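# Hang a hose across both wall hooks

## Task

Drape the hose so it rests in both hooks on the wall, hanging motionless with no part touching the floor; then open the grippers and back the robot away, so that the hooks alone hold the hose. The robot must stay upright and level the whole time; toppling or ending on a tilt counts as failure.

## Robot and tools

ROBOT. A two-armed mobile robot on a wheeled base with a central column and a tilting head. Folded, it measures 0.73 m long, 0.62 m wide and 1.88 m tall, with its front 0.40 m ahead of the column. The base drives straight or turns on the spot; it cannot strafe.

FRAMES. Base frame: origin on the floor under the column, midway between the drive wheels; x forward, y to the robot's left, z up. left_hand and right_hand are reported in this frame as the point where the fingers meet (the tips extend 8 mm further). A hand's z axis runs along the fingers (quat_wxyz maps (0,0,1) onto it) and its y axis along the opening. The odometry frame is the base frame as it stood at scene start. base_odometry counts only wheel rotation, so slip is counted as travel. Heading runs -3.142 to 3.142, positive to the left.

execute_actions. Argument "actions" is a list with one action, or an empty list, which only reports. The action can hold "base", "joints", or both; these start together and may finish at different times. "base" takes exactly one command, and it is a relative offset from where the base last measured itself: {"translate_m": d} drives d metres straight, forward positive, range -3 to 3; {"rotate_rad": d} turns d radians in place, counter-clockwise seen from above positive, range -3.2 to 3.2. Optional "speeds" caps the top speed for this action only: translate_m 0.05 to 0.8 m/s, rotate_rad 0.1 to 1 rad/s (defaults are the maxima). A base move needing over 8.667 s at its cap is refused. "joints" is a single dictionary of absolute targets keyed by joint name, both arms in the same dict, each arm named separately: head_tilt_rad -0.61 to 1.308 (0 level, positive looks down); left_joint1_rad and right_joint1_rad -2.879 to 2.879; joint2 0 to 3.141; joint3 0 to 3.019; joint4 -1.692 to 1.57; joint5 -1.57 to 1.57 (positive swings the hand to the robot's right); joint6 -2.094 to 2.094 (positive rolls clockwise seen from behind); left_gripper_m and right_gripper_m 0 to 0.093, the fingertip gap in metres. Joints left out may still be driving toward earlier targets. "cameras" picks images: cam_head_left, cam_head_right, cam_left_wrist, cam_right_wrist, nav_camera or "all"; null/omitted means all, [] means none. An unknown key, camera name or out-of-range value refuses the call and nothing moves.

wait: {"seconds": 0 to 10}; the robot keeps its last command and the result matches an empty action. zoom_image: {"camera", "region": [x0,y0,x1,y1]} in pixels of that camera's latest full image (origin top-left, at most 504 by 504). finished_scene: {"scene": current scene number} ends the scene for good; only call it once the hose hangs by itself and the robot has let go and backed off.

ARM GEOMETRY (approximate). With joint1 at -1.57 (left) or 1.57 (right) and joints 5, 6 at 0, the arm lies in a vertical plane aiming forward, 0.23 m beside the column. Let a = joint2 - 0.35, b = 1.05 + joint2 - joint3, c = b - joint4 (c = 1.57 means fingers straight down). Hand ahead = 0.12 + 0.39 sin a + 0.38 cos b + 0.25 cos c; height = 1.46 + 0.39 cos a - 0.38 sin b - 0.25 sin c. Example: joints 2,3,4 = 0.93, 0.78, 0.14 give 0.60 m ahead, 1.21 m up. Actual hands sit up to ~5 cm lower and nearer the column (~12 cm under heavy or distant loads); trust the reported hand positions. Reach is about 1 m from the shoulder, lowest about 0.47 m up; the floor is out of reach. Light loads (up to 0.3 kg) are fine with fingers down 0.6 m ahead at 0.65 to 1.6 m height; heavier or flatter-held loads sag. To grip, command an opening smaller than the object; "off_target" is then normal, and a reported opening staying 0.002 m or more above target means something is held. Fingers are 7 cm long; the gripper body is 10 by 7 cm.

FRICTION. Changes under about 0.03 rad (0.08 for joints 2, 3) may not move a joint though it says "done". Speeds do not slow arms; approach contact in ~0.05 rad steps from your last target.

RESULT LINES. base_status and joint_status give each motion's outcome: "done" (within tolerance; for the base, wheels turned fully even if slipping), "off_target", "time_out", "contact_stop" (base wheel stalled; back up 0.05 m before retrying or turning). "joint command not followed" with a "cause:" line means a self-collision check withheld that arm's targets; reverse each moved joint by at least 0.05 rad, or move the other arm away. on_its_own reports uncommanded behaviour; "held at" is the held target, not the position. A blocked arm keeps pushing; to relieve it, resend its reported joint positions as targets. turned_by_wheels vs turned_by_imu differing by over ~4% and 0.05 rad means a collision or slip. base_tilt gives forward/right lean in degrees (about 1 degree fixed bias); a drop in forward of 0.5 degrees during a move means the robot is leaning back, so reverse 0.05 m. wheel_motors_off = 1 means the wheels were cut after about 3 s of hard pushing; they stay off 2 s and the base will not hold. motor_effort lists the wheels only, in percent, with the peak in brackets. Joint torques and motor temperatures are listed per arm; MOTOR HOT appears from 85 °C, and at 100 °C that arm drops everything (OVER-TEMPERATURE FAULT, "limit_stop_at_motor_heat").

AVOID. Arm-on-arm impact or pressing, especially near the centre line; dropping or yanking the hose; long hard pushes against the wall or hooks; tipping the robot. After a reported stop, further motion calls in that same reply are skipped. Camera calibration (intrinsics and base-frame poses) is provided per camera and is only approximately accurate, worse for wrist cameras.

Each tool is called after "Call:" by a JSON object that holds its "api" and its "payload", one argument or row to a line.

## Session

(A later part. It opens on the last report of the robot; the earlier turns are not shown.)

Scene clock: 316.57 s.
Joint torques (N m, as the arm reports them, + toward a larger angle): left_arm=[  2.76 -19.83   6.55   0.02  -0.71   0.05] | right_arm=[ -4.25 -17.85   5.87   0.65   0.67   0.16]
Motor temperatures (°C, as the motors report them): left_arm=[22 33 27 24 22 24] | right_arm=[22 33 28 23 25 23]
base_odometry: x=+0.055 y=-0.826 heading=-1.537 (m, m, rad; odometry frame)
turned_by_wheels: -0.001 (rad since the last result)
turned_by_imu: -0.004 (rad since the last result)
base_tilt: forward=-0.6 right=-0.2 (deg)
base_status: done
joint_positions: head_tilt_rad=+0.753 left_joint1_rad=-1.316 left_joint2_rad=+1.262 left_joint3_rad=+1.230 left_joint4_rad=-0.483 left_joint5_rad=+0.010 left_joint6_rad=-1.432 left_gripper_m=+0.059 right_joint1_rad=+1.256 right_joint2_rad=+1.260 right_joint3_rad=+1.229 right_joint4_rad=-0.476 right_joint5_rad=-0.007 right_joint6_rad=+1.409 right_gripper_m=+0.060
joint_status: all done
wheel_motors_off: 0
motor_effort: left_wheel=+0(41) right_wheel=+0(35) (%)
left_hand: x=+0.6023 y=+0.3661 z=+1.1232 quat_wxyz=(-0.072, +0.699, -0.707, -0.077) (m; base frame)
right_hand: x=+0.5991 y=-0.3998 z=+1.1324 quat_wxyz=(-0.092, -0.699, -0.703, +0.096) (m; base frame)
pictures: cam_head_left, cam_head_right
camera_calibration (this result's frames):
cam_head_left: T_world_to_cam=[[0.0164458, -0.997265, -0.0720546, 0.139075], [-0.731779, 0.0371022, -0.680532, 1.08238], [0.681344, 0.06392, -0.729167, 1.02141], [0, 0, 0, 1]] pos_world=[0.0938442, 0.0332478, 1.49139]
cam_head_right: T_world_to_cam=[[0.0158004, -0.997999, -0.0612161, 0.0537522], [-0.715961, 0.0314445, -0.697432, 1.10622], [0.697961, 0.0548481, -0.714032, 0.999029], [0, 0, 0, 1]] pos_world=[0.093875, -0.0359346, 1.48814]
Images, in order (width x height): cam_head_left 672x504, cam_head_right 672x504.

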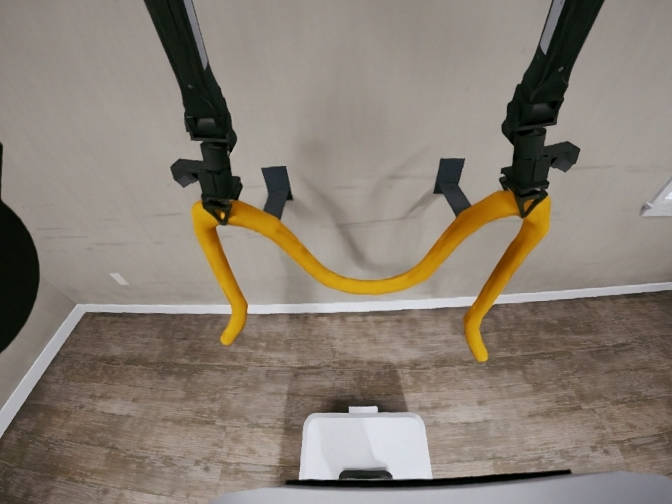

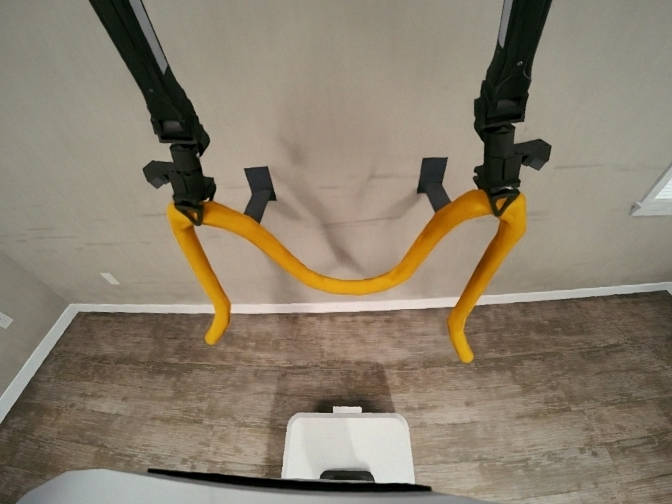

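Call:
{"api": "execute_actions", "payload": {
  "actions": [
    {"base":{"translate_m":0.11},"speeds":{"translate_m":0.15}}
  ],
  "cameras": ["cam_head_left","cam_head_right"]
}}

Scene clock: 324.93 s.
Joint torques (N m, as the arm reports them, + toward a larger angle): left_arm=[  2.24 -19.8    6.35   0.09  -0.7    0.03] | right_arm=[ -4.24 -17.59   5.88   0.65   0.68   0.17]
Motor temperatures (°C, as the motors report them): left_arm=[22 33 28 24 22 24] | right_arm=[22 33 28 23 25 23]
base_odometry: x=+0.058 y=-0.936 heading=-1.538 (m, m, rad; odometry frame)
turned_by_wheels: -0.001 (rad since the last result)
turned_by_imu: -0.002 (rad since the last result)
base_tilt: forward=-0.7 right=-0.2 (deg)
base_status: done
joint_positions: head_tilt_rad=+0.753 left_joint1_rad=-1.316 left_joint2_rad=+1.262 left_joint3_rad=+1.230 left_joint4_rad=-0.483 left_joint5_rad=+0.010 left_joint6_rad=-1.430 left_gripper_m=+0.059 right_joint1_rad=+1.256 right_joint2_rad=+1.260 right_joint3_rad=+1.229 right_joint4_rad=-0.476 right_joint5_rad=-0.007 right_joint6_rad=+1.409 right_gripper_m=+0.060
joint_status: not commanded
wheel_motors_off: 0
motor_effort: left_wheel=-2(35) right_wheel=+1(37) (%)
left_hand: x=+0.6026 y=+0.3661 z=+1.1232 quat_wxyz=(-0.073, +0.698, -0.708, -0.077) (m; base frame)
right_hand: x=+0.5993 y=-0.3997 z=+1.1325 quat_wxyz=(-0.092, -0.699, -0.703, +0.096) (m; base frame)
pictures: cam_head_left, cam_head_right
camera_calibration (this result's frames):
cam_head_left: T_world_to_cam=[[0.0164418, -0.997265, -0.0720556, 0.139077], [-0.731817, 0.0371022, -0.680491, 1.08232], [0.681303, 0.06392, -0.729205, 1.02147], [0, 0, 0, 1]] pos_world=[0.0938415, 0.0332478, 1.49139]
cam_head_right: T_world_to_cam=[[0.015797, -0.997999, -0.061217, 0.0537537], [-0.716, 0.0314445, -0.697392, 1.10616], [0.697921, 0.0548481, -0.714071, 0.999091], [0, 0, 0, 1]] pos_world=[0.0938721, -0.0359346, 1.48814]
Images, in order (width x height): cam_head_left 672x504, cam_head_right 672x504.

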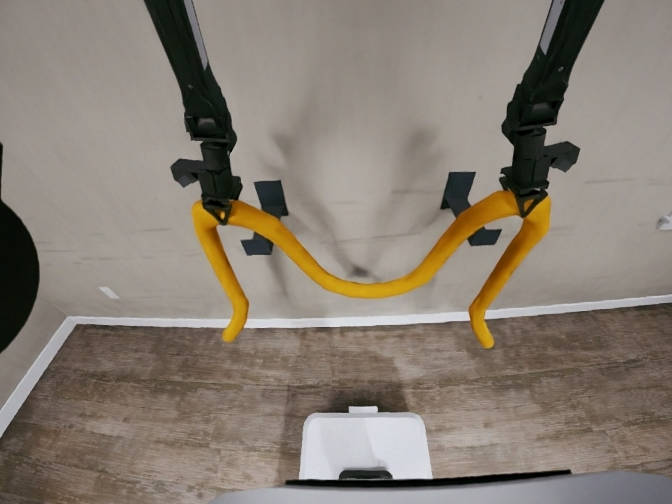

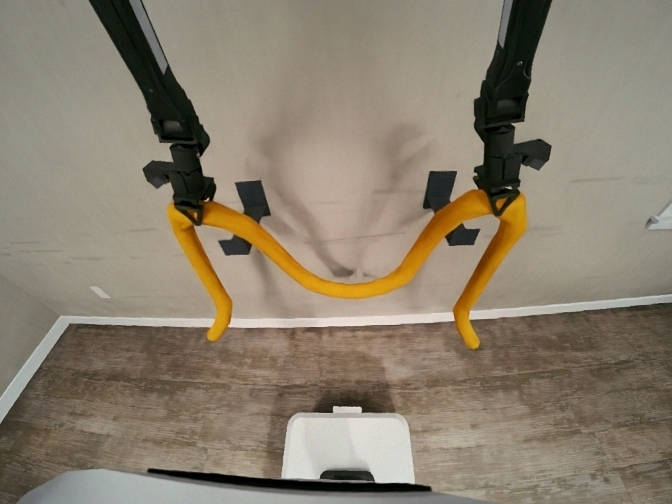

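Lips pass through the openings. Continue.

Call:
{"api": "execute_actions", "payload": {
  "actions": [
    {"base":{"translate_m":0.1},"speeds":{"translate_m":0.15}}
  ],
  "cameras": ["cam_head_left","cam_left_wrist","cam_right_wrist"]
}}

Scene clock: 330.93 s.
Joint torques (N m, as the arm reports them, + toward a larger angle): left_arm=[  3.02 -19.19   6.43   0.09  -0.69   0.03] | right_arm=[ -4.46 -17.76   5.9    0.63   0.68   0.17]
Motor temperatures (°C, as the motors report them): left_arm=[22 33 28 24 22 24] | right_arm=[22 33 28 23 25 23]
base_odometry: x=+0.062 y=-1.036 heading=-1.539 (m, m, rad; odometry frame)
turned_by_wheels: -0.001 (rad since the last result)
turned_by_imu: -0.001 (rad since the last result)
base_tilt: forward=-0.7 right=-0.2 (deg)
base_status: done
joint_positions: head_tilt_rad=+0.753 left_joint1_rad=-1.316 left_joint2_rad=+1.262 left_joint3_rad=+1.230 left_joint4_rad=-0.483 left_joint5_rad=+0.010 left_joint6_rad=-1.430 left_gripper_m=+0.059 right_joint1_rad=+1.256 right_joint2_rad=+1.261 right_joint3_rad=+1.229 right_joint4_rad=-0.476 right_joint5_rad=-0.007 right_joint6_rad=+1.409 right_gripper_m=+0.060
joint_status: not commanded
wheel_motors_off: 0
motor_effort: left_wheel=-1(37) right_wheel=+1(41) (%)
left_hand: x=+0.6026 y=+0.3661 z=+1.1232 quat_wxyz=(-0.073, +0.698, -0.708, -0.077) (m; base frame)
right_hand: x=+0.5991 y=-0.3998 z=+1.1323 quat_wxyz=(-0.092, -0.699, -0.703, +0.096) (m; base frame)
pictures: cam_head_left, cam_left_wrist, cam_right_wrist
camera_calibration (this result's frames):
cam_head_left: T_world_to_cam=[[0.0164393, -0.997265, -0.0720561, 0.139078], [-0.73184, 0.0371022, -0.680466, 1.08228], [0.681278, 0.06392, -0.729229, 1.02151], [0, 0, 0, 1]] pos_world=[0.0938398, 0.0332478, 1.49139]
cam_left_wrist: T_world_to_cam=[[0.999888, 0.00214132, -0.014819, -0.585033], [0.00803649, -0.911829, 0.410491, -0.130625], [-0.0126334, -0.410564, -0.911744, 1.30464], [0, 0, 0, 1]] pos_world=[0.602499, 0.417783, 1.23445]
cam_right_wrist: T_world_to_cam=[[-0.999995, -0.000680581, 0.00314904, 0.593009], [0.000482248, 0.934801, 0.355173, -0.0196888], [-0.00318544, 0.355173, -0.934795, 1.32754], [0, 0, 0, 1]] pos_world=[0.597244, -0.452696, 1.2461]
Images, in order (width x height): cam_head_left 672x504, cam_left_wrist 672x504, cam_right_wrist 672x504.

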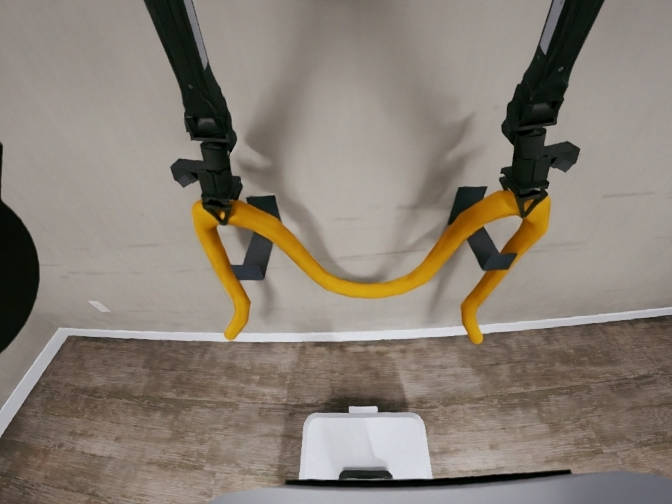

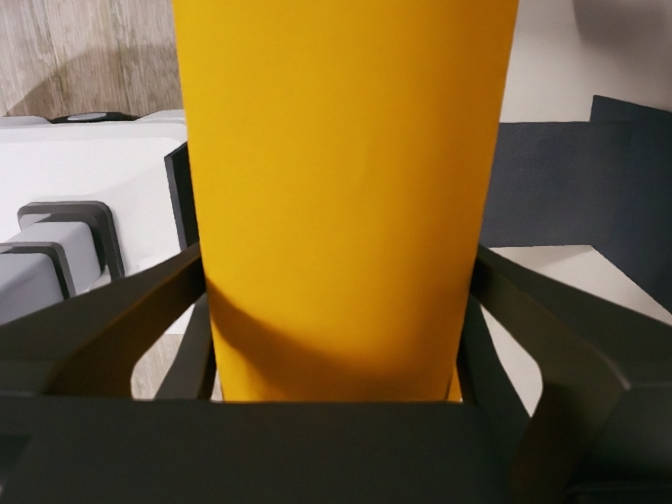

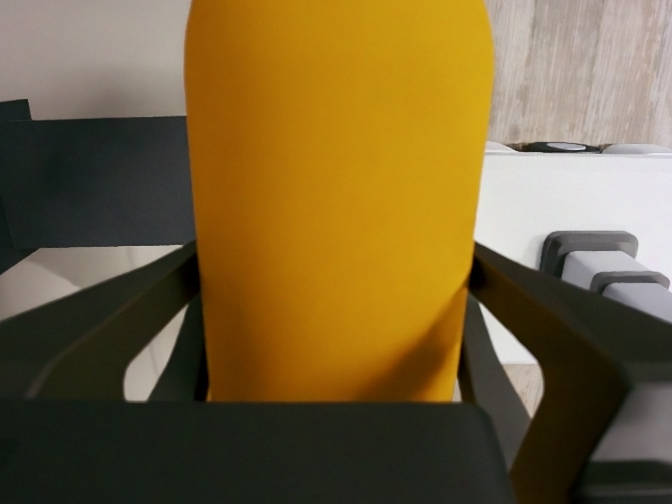

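Call:
{"api": "execute_actions", "payload": {
  "actions": [
    {"base":{"translate_m":0.045},"speeds":{"translate_m":0.15},"joints":{"left_joint1_rad":-1.38,"left_joint2_rad":1.48,"left_joint3_rad":1.39,"left_joint4_rad":-0.34,"left_joint6_rad":-1.47,"right_joint1_rad":1.315,"right_joint2_rad":1.48,"right_joint3_rad":1.39,"right_joint4_rad":-0.34,"right_joint6_rad":1.45}}
  ],
  "cameras": ["cam_head_left","cam_left_wrist","cam_right_wrist"]
}}

Scene clock: 346.67 s.
Joint torques (N m, as the arm reports them, + toward a larger angle): left_arm=[  2.48 -22.7    4.61   0.06  -0.65  -0.11] | right_arm=[ -3.96 -20.4    4.03   0.7    0.53   0.29]
Motor temperatures (°C, as the motors report them): left_arm=[22 33 28 24 23 24] | right_arm=[22 33 29 23 26 23]
base_odometry: x=+0.063 y=-1.081 heading=-1.540 (m, m, rad; odometry frame)
turned_by_wheels: +0.000 (rad since the last result)
turned_by_imu: -0.002 (rad since the last result)
base_tilt: forward=-0.7 right=-0.2 (deg)
base_status: done
joint_positions: head_tilt_rad=+0.753 left_joint1_rad=-1.394 left_joint2_rad=+1.545 left_joint3_rad=+1.370 left_joint4_rad=-0.352 left_joint5_rad=+0.011 left_joint6_rad=-1.454 left_gripper_m=+0.059 right_joint1_rad=+1.326 right_joint2_rad=+1.544 right_joint3_rad=+1.370 right_joint4_rad=-0.348 right_joint5_rad=-0.005 right_joint6_rad=+1.436 right_gripper_m=+0.060
joint_status: all done
wheel_motors_off: 0
motor_effort: left_wheel=-1(35) right_wheel=+0(38) (%)
left_hand: x=+0.6069 y=+0.3405 z=+0.9999 quat_wxyz=(-0.046, +0.695, -0.715, -0.054) (m; base frame)
right_hand: x=+0.6036 y=-0.3869 z=+1.0089 quat_wxyz=(-0.069, -0.699, -0.707, +0.077) (m; base frame)
pictures: cam_head_left, cam_left_wrist, cam_right_wrist
camera_calibration (this result's frames):
cam_head_left: T_world_to_cam=[[0.0164377, -0.997265, -0.0720565, 0.139078], [-0.731856, 0.0371022, -0.680449, 1.08225], [0.681261, 0.06392, -0.729244, 1.02153], [0, 0, 0, 1]] pos_world=[0.0938387, 0.0332478, 1.49138]
cam_left_wrist: T_world_to_cam=[[0.99966, -0.0130149, -0.0226075, -0.577994], [-0.000785077, -0.881265, 0.472621, -0.17054], [-0.0260743, -0.472443, -0.880976, 1.18014], [0, 0, 0, 1]] pos_world=[0.608434, 0.399737, 1.10721]
cam_right_wrist: T_world_to_cam=[[-0.999929, -0.00565358, 0.0104522, 0.588477], [-0.00087275, 0.912139, 0.40988, -0.0509994], [-0.0118512, 0.409842, -0.91208, 1.21106], [0, 0, 0, 1]] pos_world=[0.602743, -0.446498, 1.11934]
Images, in order (width x height): cam_head_left 672x504, cam_left_wrist 672x504, cam_right_wrist 672x504.

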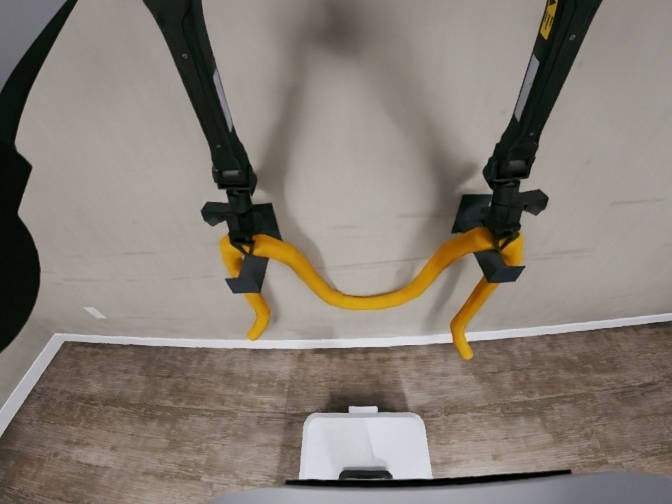

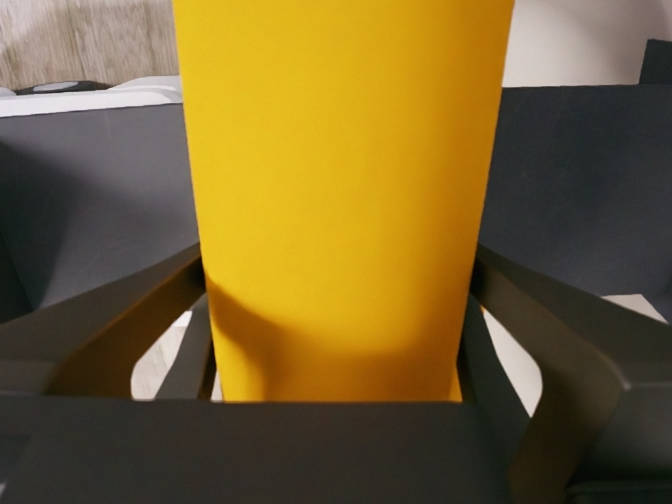

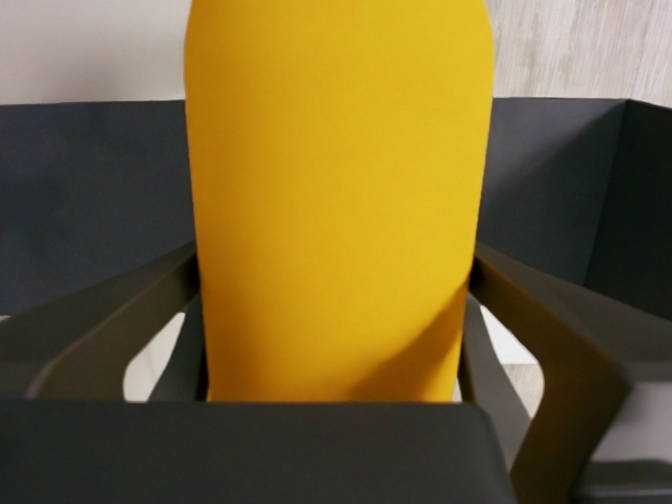

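Call:
{"api": "execute_actions", "payload": {
  "actions": [
    {"joints":{"left_joint2_rad":1.57,"left_joint3_rad":1.46,"right_joint2_rad":1.57,"right_joint3_rad":1.46}}
  ],
  "cameras": ["cam_head_left","cam_left_wrist","cam_right_wrist"]
}}

Scene clock: 354.83 s.
Joint torques (N m, as the arm reports them, + toward a larger angle): left_arm=[  2.98 -19.47   5.96   0.07  -0.78  -0.11] | right_arm=[ -4.34 -18.35   5.03   0.7    0.81   0.29]
Motor temperatures (°C, as the motors report them): left_arm=[22 34 28 24 23 24] | right_arm=[22 34 28 23 25 23]
base_odometry: x=+0.063 y=-1.081 heading=-1.540 (m, m, rad; odometry frame)
turned_by_wheels: +0.000 (rad since the last result)
turned_by_imu: -0.001 (rad since the last result)
base_tilt: forward=-0.7 right=-0.3 (deg)
base_status: not commanded
joint_positions: head_tilt_rad=+0.753 left_joint1_rad=-1.394 left_joint2_rad=+1.589 left_joint3_rad=+1.424 left_joint4_rad=-0.352 left_joint5_rad=+0.014 left_joint6_rad=-1.454 left_gripper_m=+0.059 right_joint1_rad=+1.327 right_joint2_rad=+1.601 right_joint3_rad=+1.427 right_joint4_rad=-0.348 right_joint5_rad=-0.011 right_joint6_rad=+1.436 right_gripper_m=+0.060
joint_status: all done
wheel_motors_off: 0
motor_effort: left_wheel=-1(1) right_wheel=+1(1) (%)
left_hand: x=+0.6190 y=+0.3430 z=+0.9857 quat_wxyz=(-0.049, +0.695, -0.716, -0.050) (m; base frame)
right_hand: x=+0.6104 y=-0.3905 z=+0.9883 quat_wxyz=(-0.066, -0.699, -0.708, +0.075) (m; base frame)
pictures: cam_head_left, cam_left_wrist, cam_right_wrist
camera_calibration (this result's frames):
cam_head_left: T_world_to_cam=[[0.0164377, -0.997265, -0.0720565, 0.139078], [-0.731856, 0.0371022, -0.680449, 1.08225], [0.681261, 0.06392, -0.729244, 1.02153], [0, 0, 0, 1]] pos_world=[0.0938387, 0.0332478, 1.49138]
cam_left_wrist: T_world_to_cam=[[0.999819, -0.0148994, -0.0117938, -0.600502], [-0.00751568, -0.880106, 0.474718, -0.15995], [-0.0174528, -0.474543, -0.880059, 1.16363], [0, 0, 0, 1]] pos_world=[0.6195, 0.402474, 1.09291]
cam_right_wrist: T_world_to_cam=[[-0.999928, -0.00604053, 0.0103669, 0.595443], [-0.0011749, 0.909168, 0.416427, -0.0466911], [-0.0119407, 0.416385, -0.90911, 1.19351], [0, 0, 0, 1]] pos_world=[0.609596, -0.450914, 1.0983]
Images, in order (width x height): cam_head_left 672x504, cam_left_wrist 672x504, cam_right_wrist 672x504.

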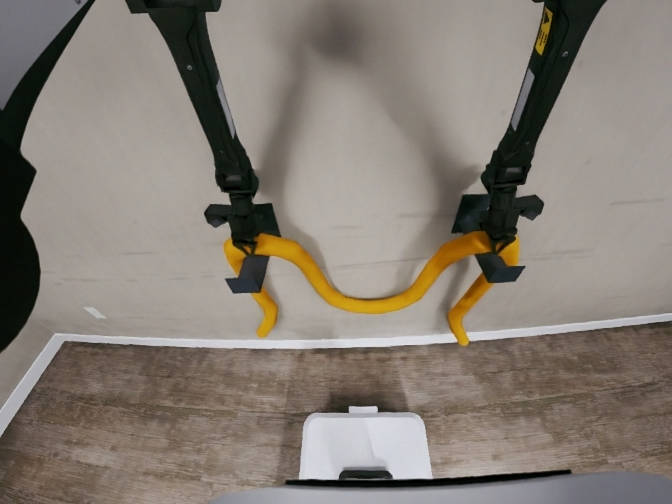

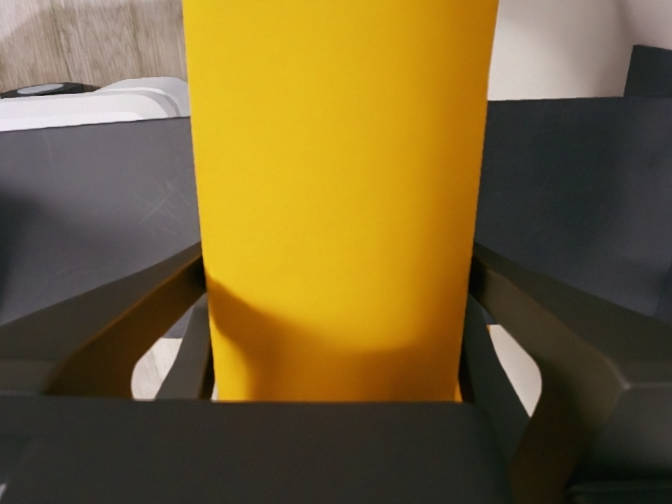

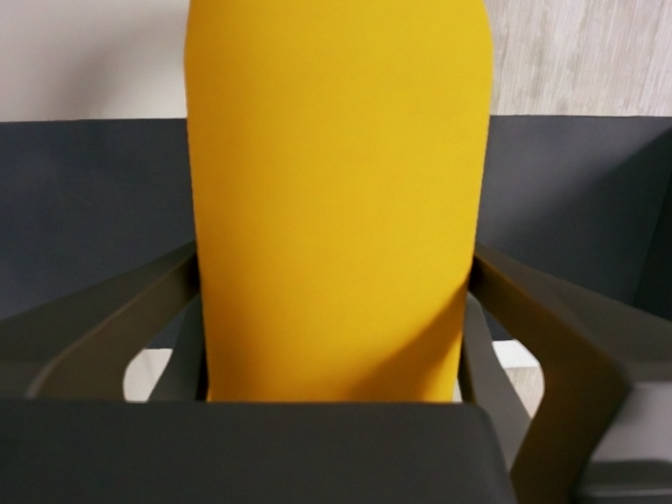

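The hose is touching the hooks. One small step down, then release.

Call:
{"api": "execute_actions", "payload": {
  "actions": [
    {"joints":{"left_joint2_rad":1.62,"left_joint3_rad":1.48,"right_joint2_rad":1.62,"right_joint3_rad":1.48}}
  ],
  "cameras": []
}}

Call:
{"api": "execute_actions", "payload": {
  "actions": [
    {"joints":{"left_gripper_m":0.093,"right_gripper_m":0.093}}
  ],
  "cameras": ["cam_head_left","nav_camera"]
}}

Scene clock: 361.70 s.
Joint torques (N m, as the arm reports them, + toward a larger angle): left_arm=[  2.74 -17.08   5.96   0.14  -0.6   -0.1 ] | right_arm=[ -4.24 -15.72   5.54   0.7    0.79   0.29]
Motor temperatures (°C, as the motors report them): left_arm=[22 34 28 24 23 24] | right_arm=[22 34 28 23 26 23]
base_odometry: x=+0.063 y=-1.081 heading=-1.540 (m, m, rad; odometry frame)
turned_by_wheels: +0.000 (rad since the last result)
turned_by_imu: -0.001 (rad since the last result)
base_tilt: forward=-0.7 right=-0.3 (deg)
base_status: not commanded
joint_positions: head_tilt_rad=+0.753 left_joint1_rad=-1.394 left_joint2_rad=+1.606 left_joint3_rad=+1.444 left_joint4_rad=-0.353 left_joint5_rad=+0.009 left_joint6_rad=-1.454 left_gripper_m=+0.059 right_joint1_rad=+1.327 right_joint2_rad=+1.613 right_joint3_rad=+1.439 right_joint4_rad=-0.348 right_joint5_rad=-0.010 right_joint6_rad=+1.436 right_gripper_m=+0.060
joint_status: all done
wheel_motors_off: 0
motor_effort: left_wheel=-1(3) right_wheel=+2(2) (%)
left_hand: x=+0.6218 y=+0.3450 z=+0.9796 quat_wxyz=(-0.051, +0.695, -0.716, -0.051) (m; base frame)
right_hand: x=+0.6119 y=-0.3918 z=+0.9841 quat_wxyz=(-0.067, -0.699, -0.708, +0.075) (m; base frame)
pictures: none
No camera images: the call's "cameras" was empty. Leave "cameras" out to get every camera's image.

Scene clock: 362.63 s.
Joint torques (N m, as the arm reports them, + toward a larger angle): left_arm=[  2.28 -17.28   5.05  -0.08  -0.38  -0.1 ] | right_arm=[ -4.25 -15.92   4.58   0.75   0.43   0.28]
Motor temperatures (°C, as the motors report them): left_arm=[22 34 28 24 23 24] | right_arm=[22 34 28 23 26 23]
base_odometry: x=+0.063 y=-1.081 heading=-1.540 (m, m, rad; odometry frame)
turned_by_wheels: +0.000 (rad since the last result)
turned_by_imu: +0.000 (rad since the last result)
base_tilt: forward=-0.7 right=-0.3 (deg)
base_status: not commanded
joint_positions: head_tilt_rad=+0.753 left_joint1_rad=-1.389 left_joint2_rad=+1.608 left_joint3_rad=+1.458 left_joint4_rad=-0.347 left_joint5_rad=+0.003 left_joint6_rad=-1.454 left_gripper_m=+0.093 right_joint1_rad=+1.326 right_joint2_rad=+1.613 right_joint3_rad=+1.456 right_joint4_rad=-0.348 right_joint5_rad=-0.003 right_joint6_rad=+1.437 right_gripper_m=+0.093
joint_status: all done
wheel_motors_off: 0
motor_effort: left_wheel=-2(1) right_wheel=+2(2) (%)
left_hand: x=+0.6301 y=+0.3503 z=+0.9813 quat_wxyz=(-0.061, +0.695, -0.715, -0.050) (m; base frame)
right_hand: x=+0.6218 y=-0.3942 z=+0.9868 quat_wxyz=(-0.076, -0.699, -0.708, +0.073) (m; base frame)
pictures: cam_head_left, nav_camera
camera_calibration (this result's frames):
cam_head_left: T_world_to_cam=[[0.0164377, -0.997265, -0.0720565, 0.139078], [-0.731856, 0.0371022, -0.680449, 1.08225], [0.681261, 0.06392, -0.729244, 1.02153], [0, 0, 0, 1]] pos_world=[0.0938387, 0.0332478, 1.49138]
Images, in order (width x height): cam_head_left 672x504, nav_camera 672x504.

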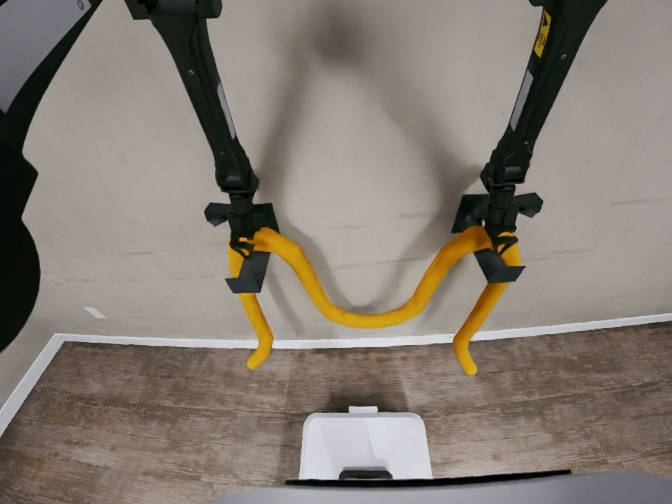

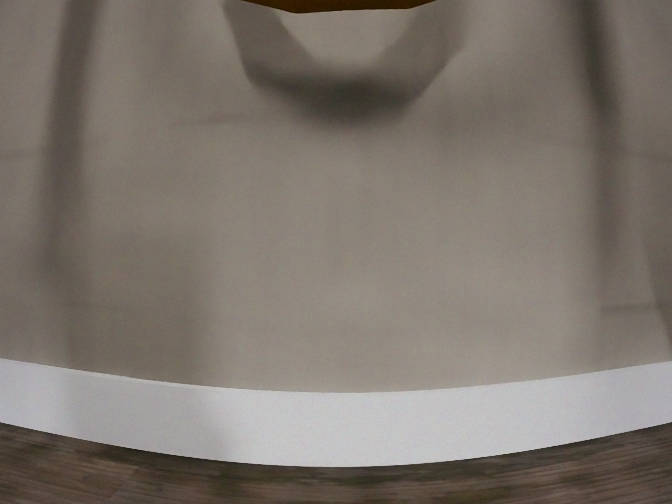

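Call:
{"api": "execute_actions", "payload": {
  "actions": [
    {"joints":{"left_joint1_rad":-1.34,"left_joint2_rad":1.26,"left_joint3_rad":1.26,"left_joint4_rad":-0.48,"right_joint1_rad":1.27,"right_joint2_rad":1.26,"right_joint3_rad":1.26,"right_joint4_rad":-0.48}}
  ],
  "cameras": ["cam_head_left"]
}}

Call:
{"api": "execute_actions", "payload": {
  "actions": [
    {"base":{"translate_m":-0.6}}
  ],
  "cameras": ["cam_head_left","nav_camera"]
}}

Scene clock: 368.67 s.
Joint torques (N m, as the arm reports them, + toward a larger angle): left_arm=[  1.22 -16.85   5.04  -0.23  -0.37  -0.09] | right_arm=[ -3.21 -14.96   4.4    0.17   0.43   0.27]
Motor temperatures (°C, as the motors report them): left_arm=[22 34 28 24 23 24] | right_arm=[22 34 28 23 26 23]
base_odometry: x=+0.063 y=-1.081 heading=-1.540 (m, m, rad; odometry frame)
turned_by_wheels: +0.000 (rad since the last result)
turned_by_imu: -0.001 (rad since the last result)
base_tilt: forward=-0.7 right=-0.3 (deg)
base_status: not commanded
joint_positions: head_tilt_rad=+0.753 left_joint1_rad=-1.339 left_joint2_rad=+1.251 left_joint3_rad=+1.253 left_joint4_rad=-0.480 left_joint5_rad=+0.002 left_joint6_rad=-1.455 left_gripper_m=+0.093 right_joint1_rad=+1.276 right_joint2_rad=+1.253 right_joint3_rad=+1.254 right_joint4_rad=-0.476 right_joint5_rad=-0.002 right_joint6_rad=+1.438 right_gripper_m=+0.093
joint_status: all done
wheel_motors_off: 0
motor_effort: left_wheel=-1(2) right_wheel=+1(3) (%)
left_hand: x=+0.6216 y=+0.3545 z=+1.1307 quat_wxyz=(-0.084, +0.702, -0.705, -0.060) (m; base frame)
right_hand: x=+0.6176 y=-0.3902 z=+1.1381 quat_wxyz=(-0.102, -0.704, -0.698, +0.080) (m; base frame)
pictures: cam_head_left
camera_calibration (this result's frames):
cam_head_left: T_world_to_cam=[[0.0164377, -0.997265, -0.0720565, 0.139078], [-0.731856, 0.0371022, -0.680449, 1.08225], [0.681261, 0.06392, -0.729244, 1.02153], [0, 0, 0, 1]] pos_world=[0.0938387, 0.0332478, 1.49138]
Images, in order (width x height): cam_head_left 672x504.

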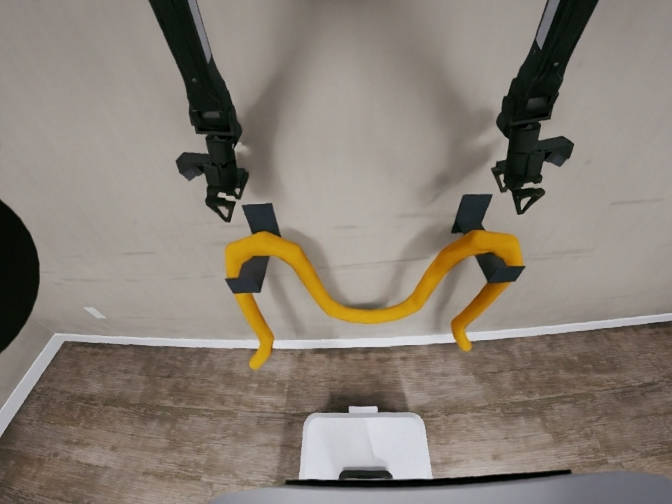

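Scene clock: 371.53 s.
Joint torques (N m, as the arm reports them, + toward a larger angle): left_arm=[  1.37 -16.44   5.03  -0.33  -0.37  -0.09] | right_arm=[ -3.02 -14.94   4.64   0.24   0.4    0.27]
Motor temperatures (°C, as the motors report them): left_arm=[22 33 27 24 22 24] | right_arm=[22 34 28 23 26 23]
base_odometry: x=+0.044 y=-0.481 heading=-1.542 (m, m, rad; odometry frame)
turned_by_wheels: -0.002 (rad since the last result)
turned_by_imu: -0.003 (rad since the last result)
base_tilt: forward=-0.7 right=-0.3 (deg)
base_status: done
joint_positions: head_tilt_rad=+0.754 left_joint1_rad=-1.339 left_joint2_rad=+1.252 left_joint3_rad=+1.252 left_joint4_rad=-0.481 left_joint5_rad=+0.002 left_joint6_rad=-1.455 left_gripper_m=+0.093 right_joint1_rad=+1.275 right_joint2_rad=+1.256 right_joint3_rad=+1.251 right_joint4_rad=-0.476 right_joint5_rad=-0.002 right_joint6_rad=+1.438 right_gripper_m=+0.093
joint_status: not commanded
wheel_motors_off: 0
motor_effort: left_wheel=-3(47) right_wheel=+2(77) (%)
left_hand: x=+0.6205 y=+0.3546 z=+1.1299 quat_wxyz=(-0.083, +0.702, -0.705, -0.061) (m; base frame)
right_hand: x=+0.6147 y=-0.3912 z=+1.1363 quat_wxyz=(-0.100, -0.705, -0.697, +0.083) (m; base frame)
pictures: cam_head_left, nav_camera
camera_calibration (this result's frames):
cam_head_left: T_world_to_cam=[[0.016414, -0.997265, -0.0720619, 0.139088], [-0.73208, 0.0371022, -0.680208, 1.08189], [0.681021, 0.06392, -0.729469, 1.02189], [0, 0, 0, 1]] pos_world=[0.0938227, 0.0332478, 1.49137]
Images, in order (width x height): cam_head_left 672x504, nav_camera 672x504.

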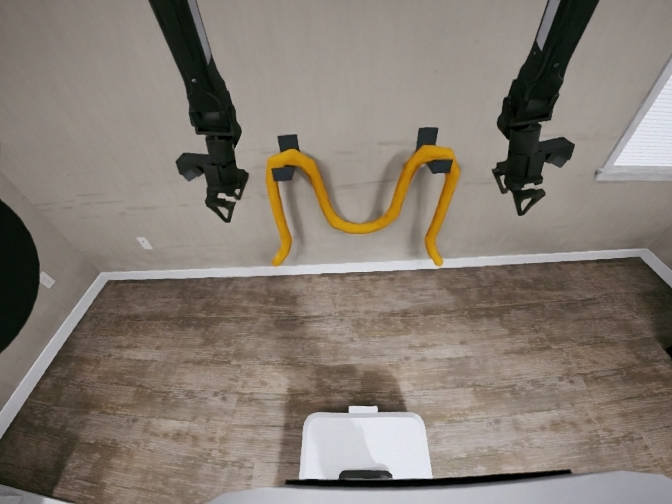

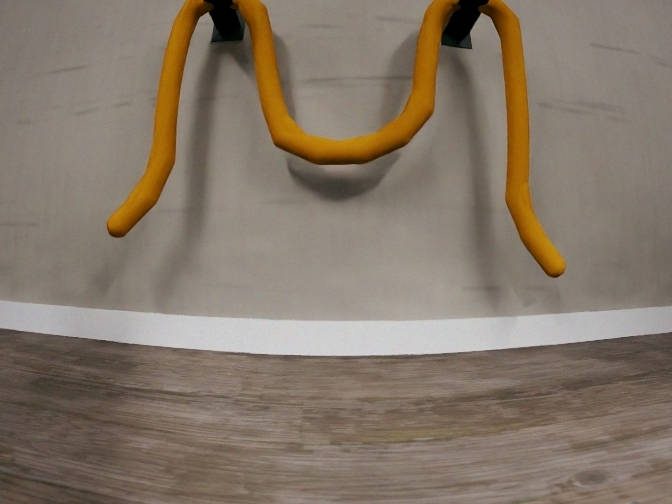

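It may still be rocking; wait for it to settle.

Call:
{"api": "wait", "payload": {
  "seconds": 10
}}

Call:
{"api": "wait", "payload": {
  "seconds": 0.4
}}

Scene clock: 385.33 s.
Joint torques (N m, as the arm reports them, + toward a larger angle): left_arm=[  1.1  -16.38   5.06  -0.33  -0.37  -0.09] | right_arm=[ -3.02 -14.8    4.61   0.25   0.4    0.27]
Motor temperatures (°C, as the motors report them): left_arm=[22 33 27 24 22 24] | right_arm=[22 33 28 23 25 23]
base_odometry: x=+0.044 y=-0.481 heading=-1.542 (m, m, rad; odometry frame)
turned_by_wheels: +0.000 (rad since the last result)
turned_by_imu: -0.001 (rad since the last result)
base_tilt: forward=-0.7 right=-0.2 (deg)
base_status: done
joint_positions: head_tilt_rad=+0.754 left_joint1_rad=-1.339 left_joint2_rad=+1.252 left_joint3_rad=+1.252 left_joint4_rad=-0.481 left_joint5_rad=+0.002 left_joint6_rad=-1.455 left_gripper_m=+0.093 right_joint1_rad=+1.275 right_joint2_rad=+1.256 right_joint3_rad=+1.251 right_joint4_rad=-0.476 right_joint5_rad=-0.002 right_joint6_rad=+1.438 right_gripper_m=+0.093
joint_status: not commanded
wheel_motors_off: 0
motor_effort: left_wheel=-2(47) right_wheel=+2(77) (%)
left_hand: x=+0.6205 y=+0.3546 z=+1.1299 quat_wxyz=(-0.083, +0.702, -0.705, -0.061) (m; base frame)
right_hand: x=+0.6147 y=-0.3912 z=+1.1363 quat_wxyz=(-0.100, -0.705, -0.697, +0.083) (m; base frame)
wait: 10.00 s; at rest from the start
pictures: cam_head_left, cam_head_right, cam_left_wrist, cam_right_wrist, nav_camera
camera_calibration (this result's frames):
cam_head_left: T_world_to_cam=[[0.016414, -0.997265, -0.0720619, 0.139088], [-0.73208, 0.0371022, -0.680208, 1.08189], [0.681021, 0.06392, -0.729469, 1.02189], [0, 0, 0, 1]] pos_world=[0.0938227, 0.0332478, 1.49137]
cam_head_right: T_world_to_cam=[[0.0157733, -0.997999, -0.0612231, 0.0537643], [-0.71627, 0.0314445, -0.697115, 1.10574], [0.697645, 0.0548481, -0.714341, 0.99952], [0, 0, 0, 1]] pos_world=[0.0938521, -0.0359346, 1.48812]
cam_left_wrist: T_world_to_cam=[[0.999734, 0.00754795, 0.0217779, -0.645987], [-0.00225376, -0.908319, 0.418272, -0.14767], [0.0229384, -0.41821, -0.908061, 1.28264], [0, 0, 0, 1]] pos_world=[0.61606, 0.407159, 1.24055]
cam_right_wrist: T_world_to_cam=[[-0.999515, 0.0120314, -0.0287396, 0.649486], [0.000836341, 0.932459, 0.361274, -0.037177], [0.0311452, 0.361075, -0.932017, 1.30639], [0, 0, 0, 1]] pos_world=[0.608514, -0.444852, 1.24967]
Images, in order (width x height): cam_head_left 672x504, cam_head_right 672x504, cam_left_wrist 672x504, cam_right_wrist 672x504, nav_camera 672x504.

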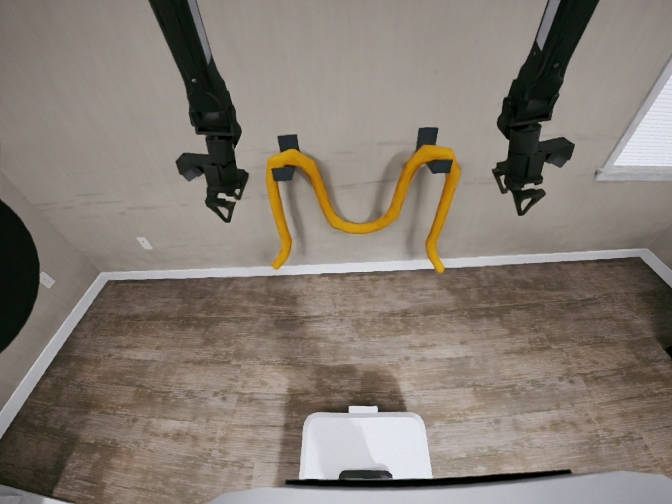

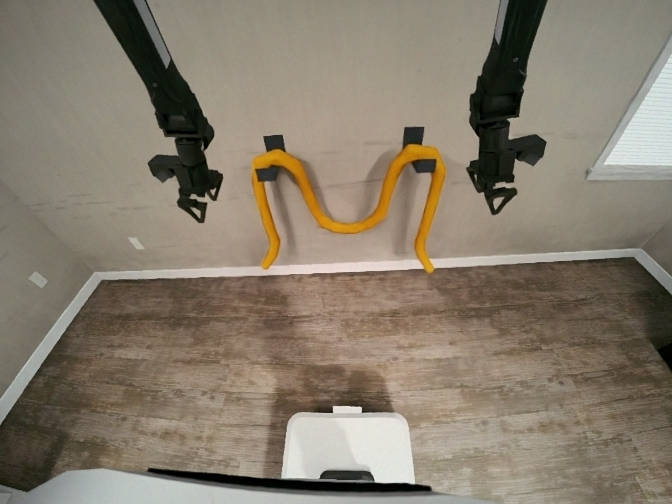

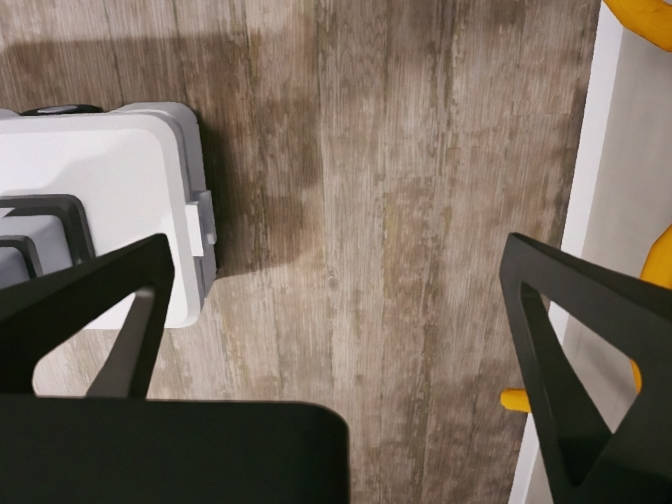

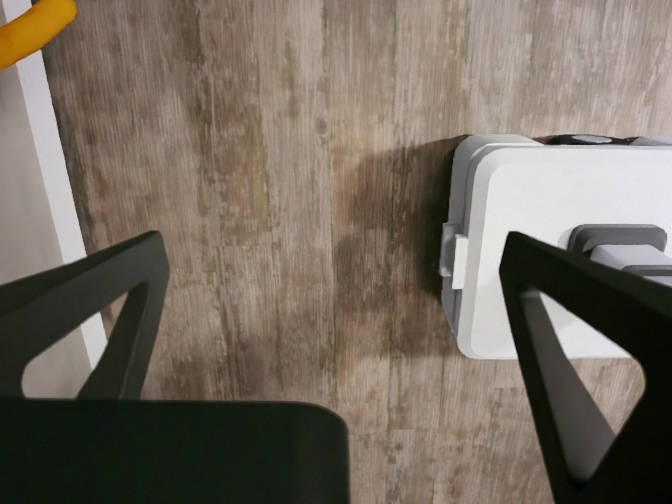

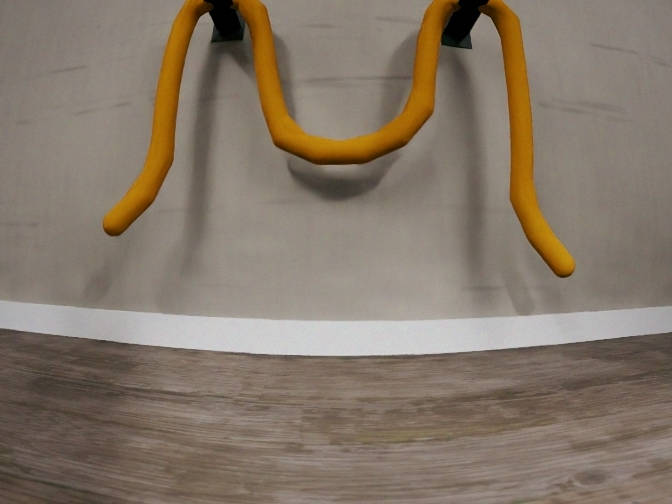

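Scene clock: 385.73 s.
Joint torques (N m, as the arm reports them, + toward a larger angle): left_arm=[  1.19 -16.41   5.06  -0.3   -0.38  -0.09] | right_arm=[ -3.04 -14.86   4.61   0.24   0.4    0.26]
Motor temperatures (°C, as the motors report them): left_arm=[22 33 27 24 22 24] | right_arm=[22 33 28 23 25 23]
base_odometry: x=+0.044 y=-0.481 heading=-1.542 (m, m, rad; odometry frame)
turned_by_wheels: +0.000 (rad since the last result)
turned_by_imu: +0.000 (rad since the last result)
base_tilt: forward=-0.7 right=-0.3 (deg)
base_status: done
joint_positions: head_tilt_rad=+0.754 left_joint1_rad=-1.339 left_joint2_rad=+1.252 left_joint3_rad=+1.252 left_joint4_rad=-0.481 left_joint5_rad=+0.002 left_joint6_rad=-1.455 left_gripper_m=+0.093 right_joint1_rad=+1.275 right_joint2_rad=+1.256 right_joint3_rad=+1.251 right_joint4_rad=-0.476 right_joint5_rad=-0.002 right_joint6_rad=+1.438 right_gripper_m=+0.093
joint_status: not commanded
wheel_motors_off: 0
motor_effort: left_wheel=-1(47) right_wheel=+2(77) (%)
left_hand: x=+0.6205 y=+0.3546 z=+1.1299 quat_wxyz=(-0.083, +0.702, -0.705, -0.061) (m; base frame)
right_hand: x=+0.6147 y=-0.3912 z=+1.1363 quat_wxyz=(-0.100, -0.705, -0.697, +0.083) (m; base frame)
wait: 0.40 s; at rest by 0.27 s
pictures: cam_head_left, cam_head_right, cam_left_wrist, cam_right_wrist, nav_camera
camera_calibration (this result's frames):
cam_head_left: T_world_to_cam=[[0.016414, -0.997265, -0.0720619, 0.139088], [-0.73208, 0.0371022, -0.680208, 1.08189], [0.681021, 0.06392, -0.729469, 1.02189], [0, 0, 0, 1]] pos_world=[0.0938227, 0.0332478, 1.49137]
cam_head_right: T_world_to_cam=[[0.0157733, -0.997999, -0.0612231, 0.0537643], [-0.71627, 0.0314445, -0.697115, 1.10574], [0.697645, 0.0548481, -0.714341, 0.999521], [0, 0, 0, 1]] pos_world=[0.0938521, -0.0359346, 1.48812]
cam_left_wrist: T_world_to_cam=[[0.999734, 0.00754795, 0.0217779, -0.645987], [-0.00225376, -0.908319, 0.418272, -0.14767], [0.0229384, -0.41821, -0.908061, 1.28264], [0, 0, 0, 1]] pos_world=[0.61606, 0.407159, 1.24055]
cam_right_wrist: T_world_to_cam=[[-0.999515, 0.0120314, -0.0287396, 0.649486], [0.000836341, 0.932459, 0.361274, -0.037177], [0.0311452, 0.361075, -0.932017, 1.30639], [0, 0, 0, 1]] pos_world=[0.608514, -0.444852, 1.24967]
Images, in order (width x height): cam_head_left 672x504, cam_head_right 672x504, cam_left_wrist 672x504, cam_right_wrist 672x504, nav_camera 672x504.

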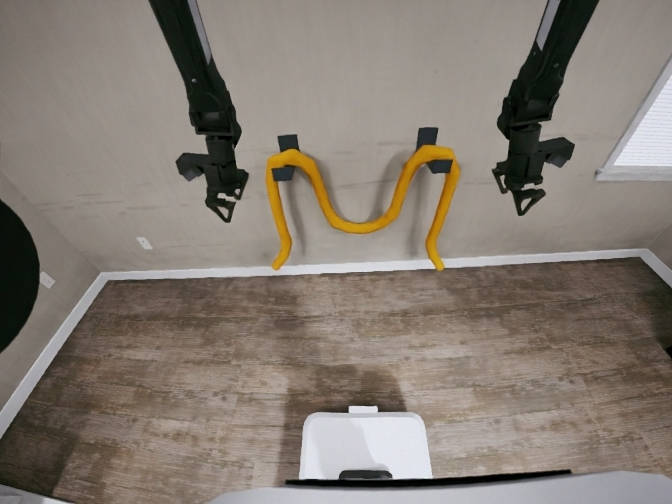

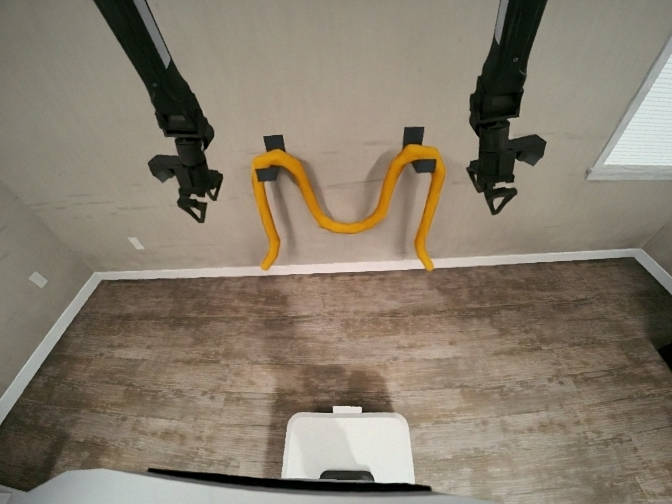

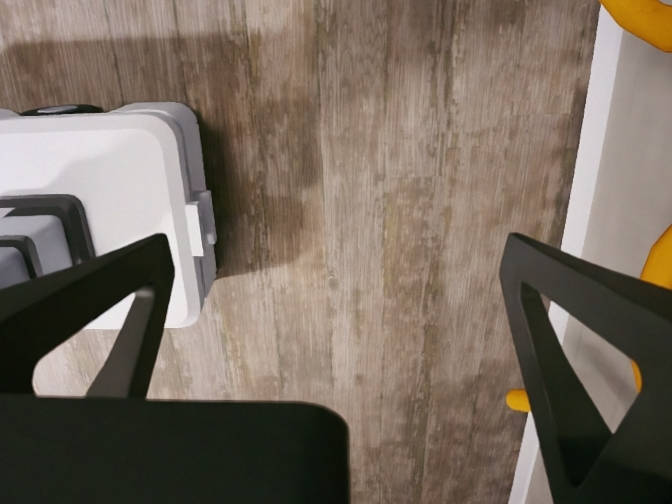

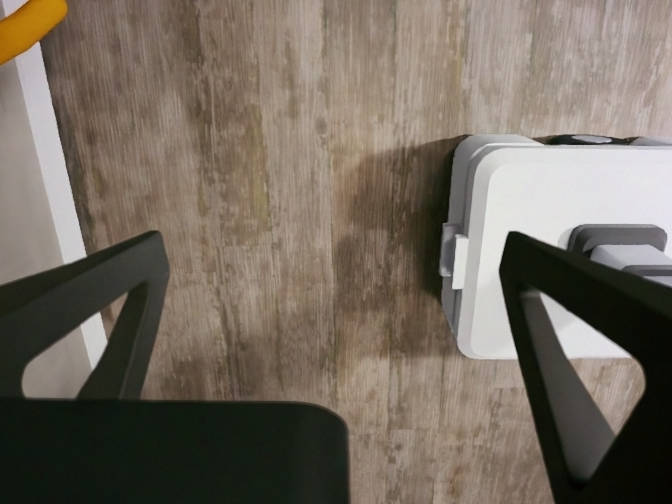

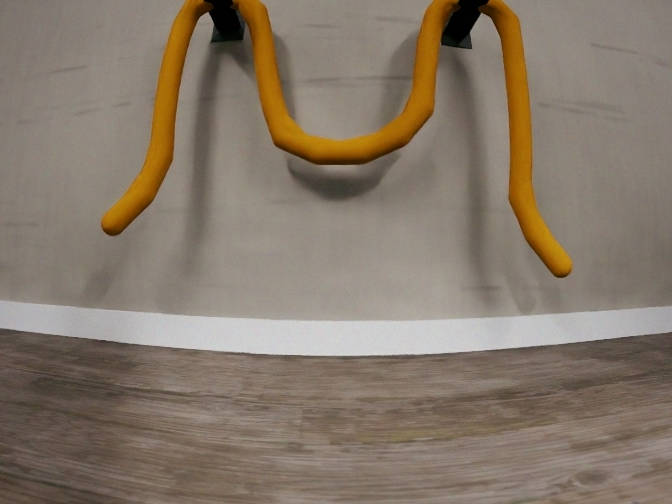

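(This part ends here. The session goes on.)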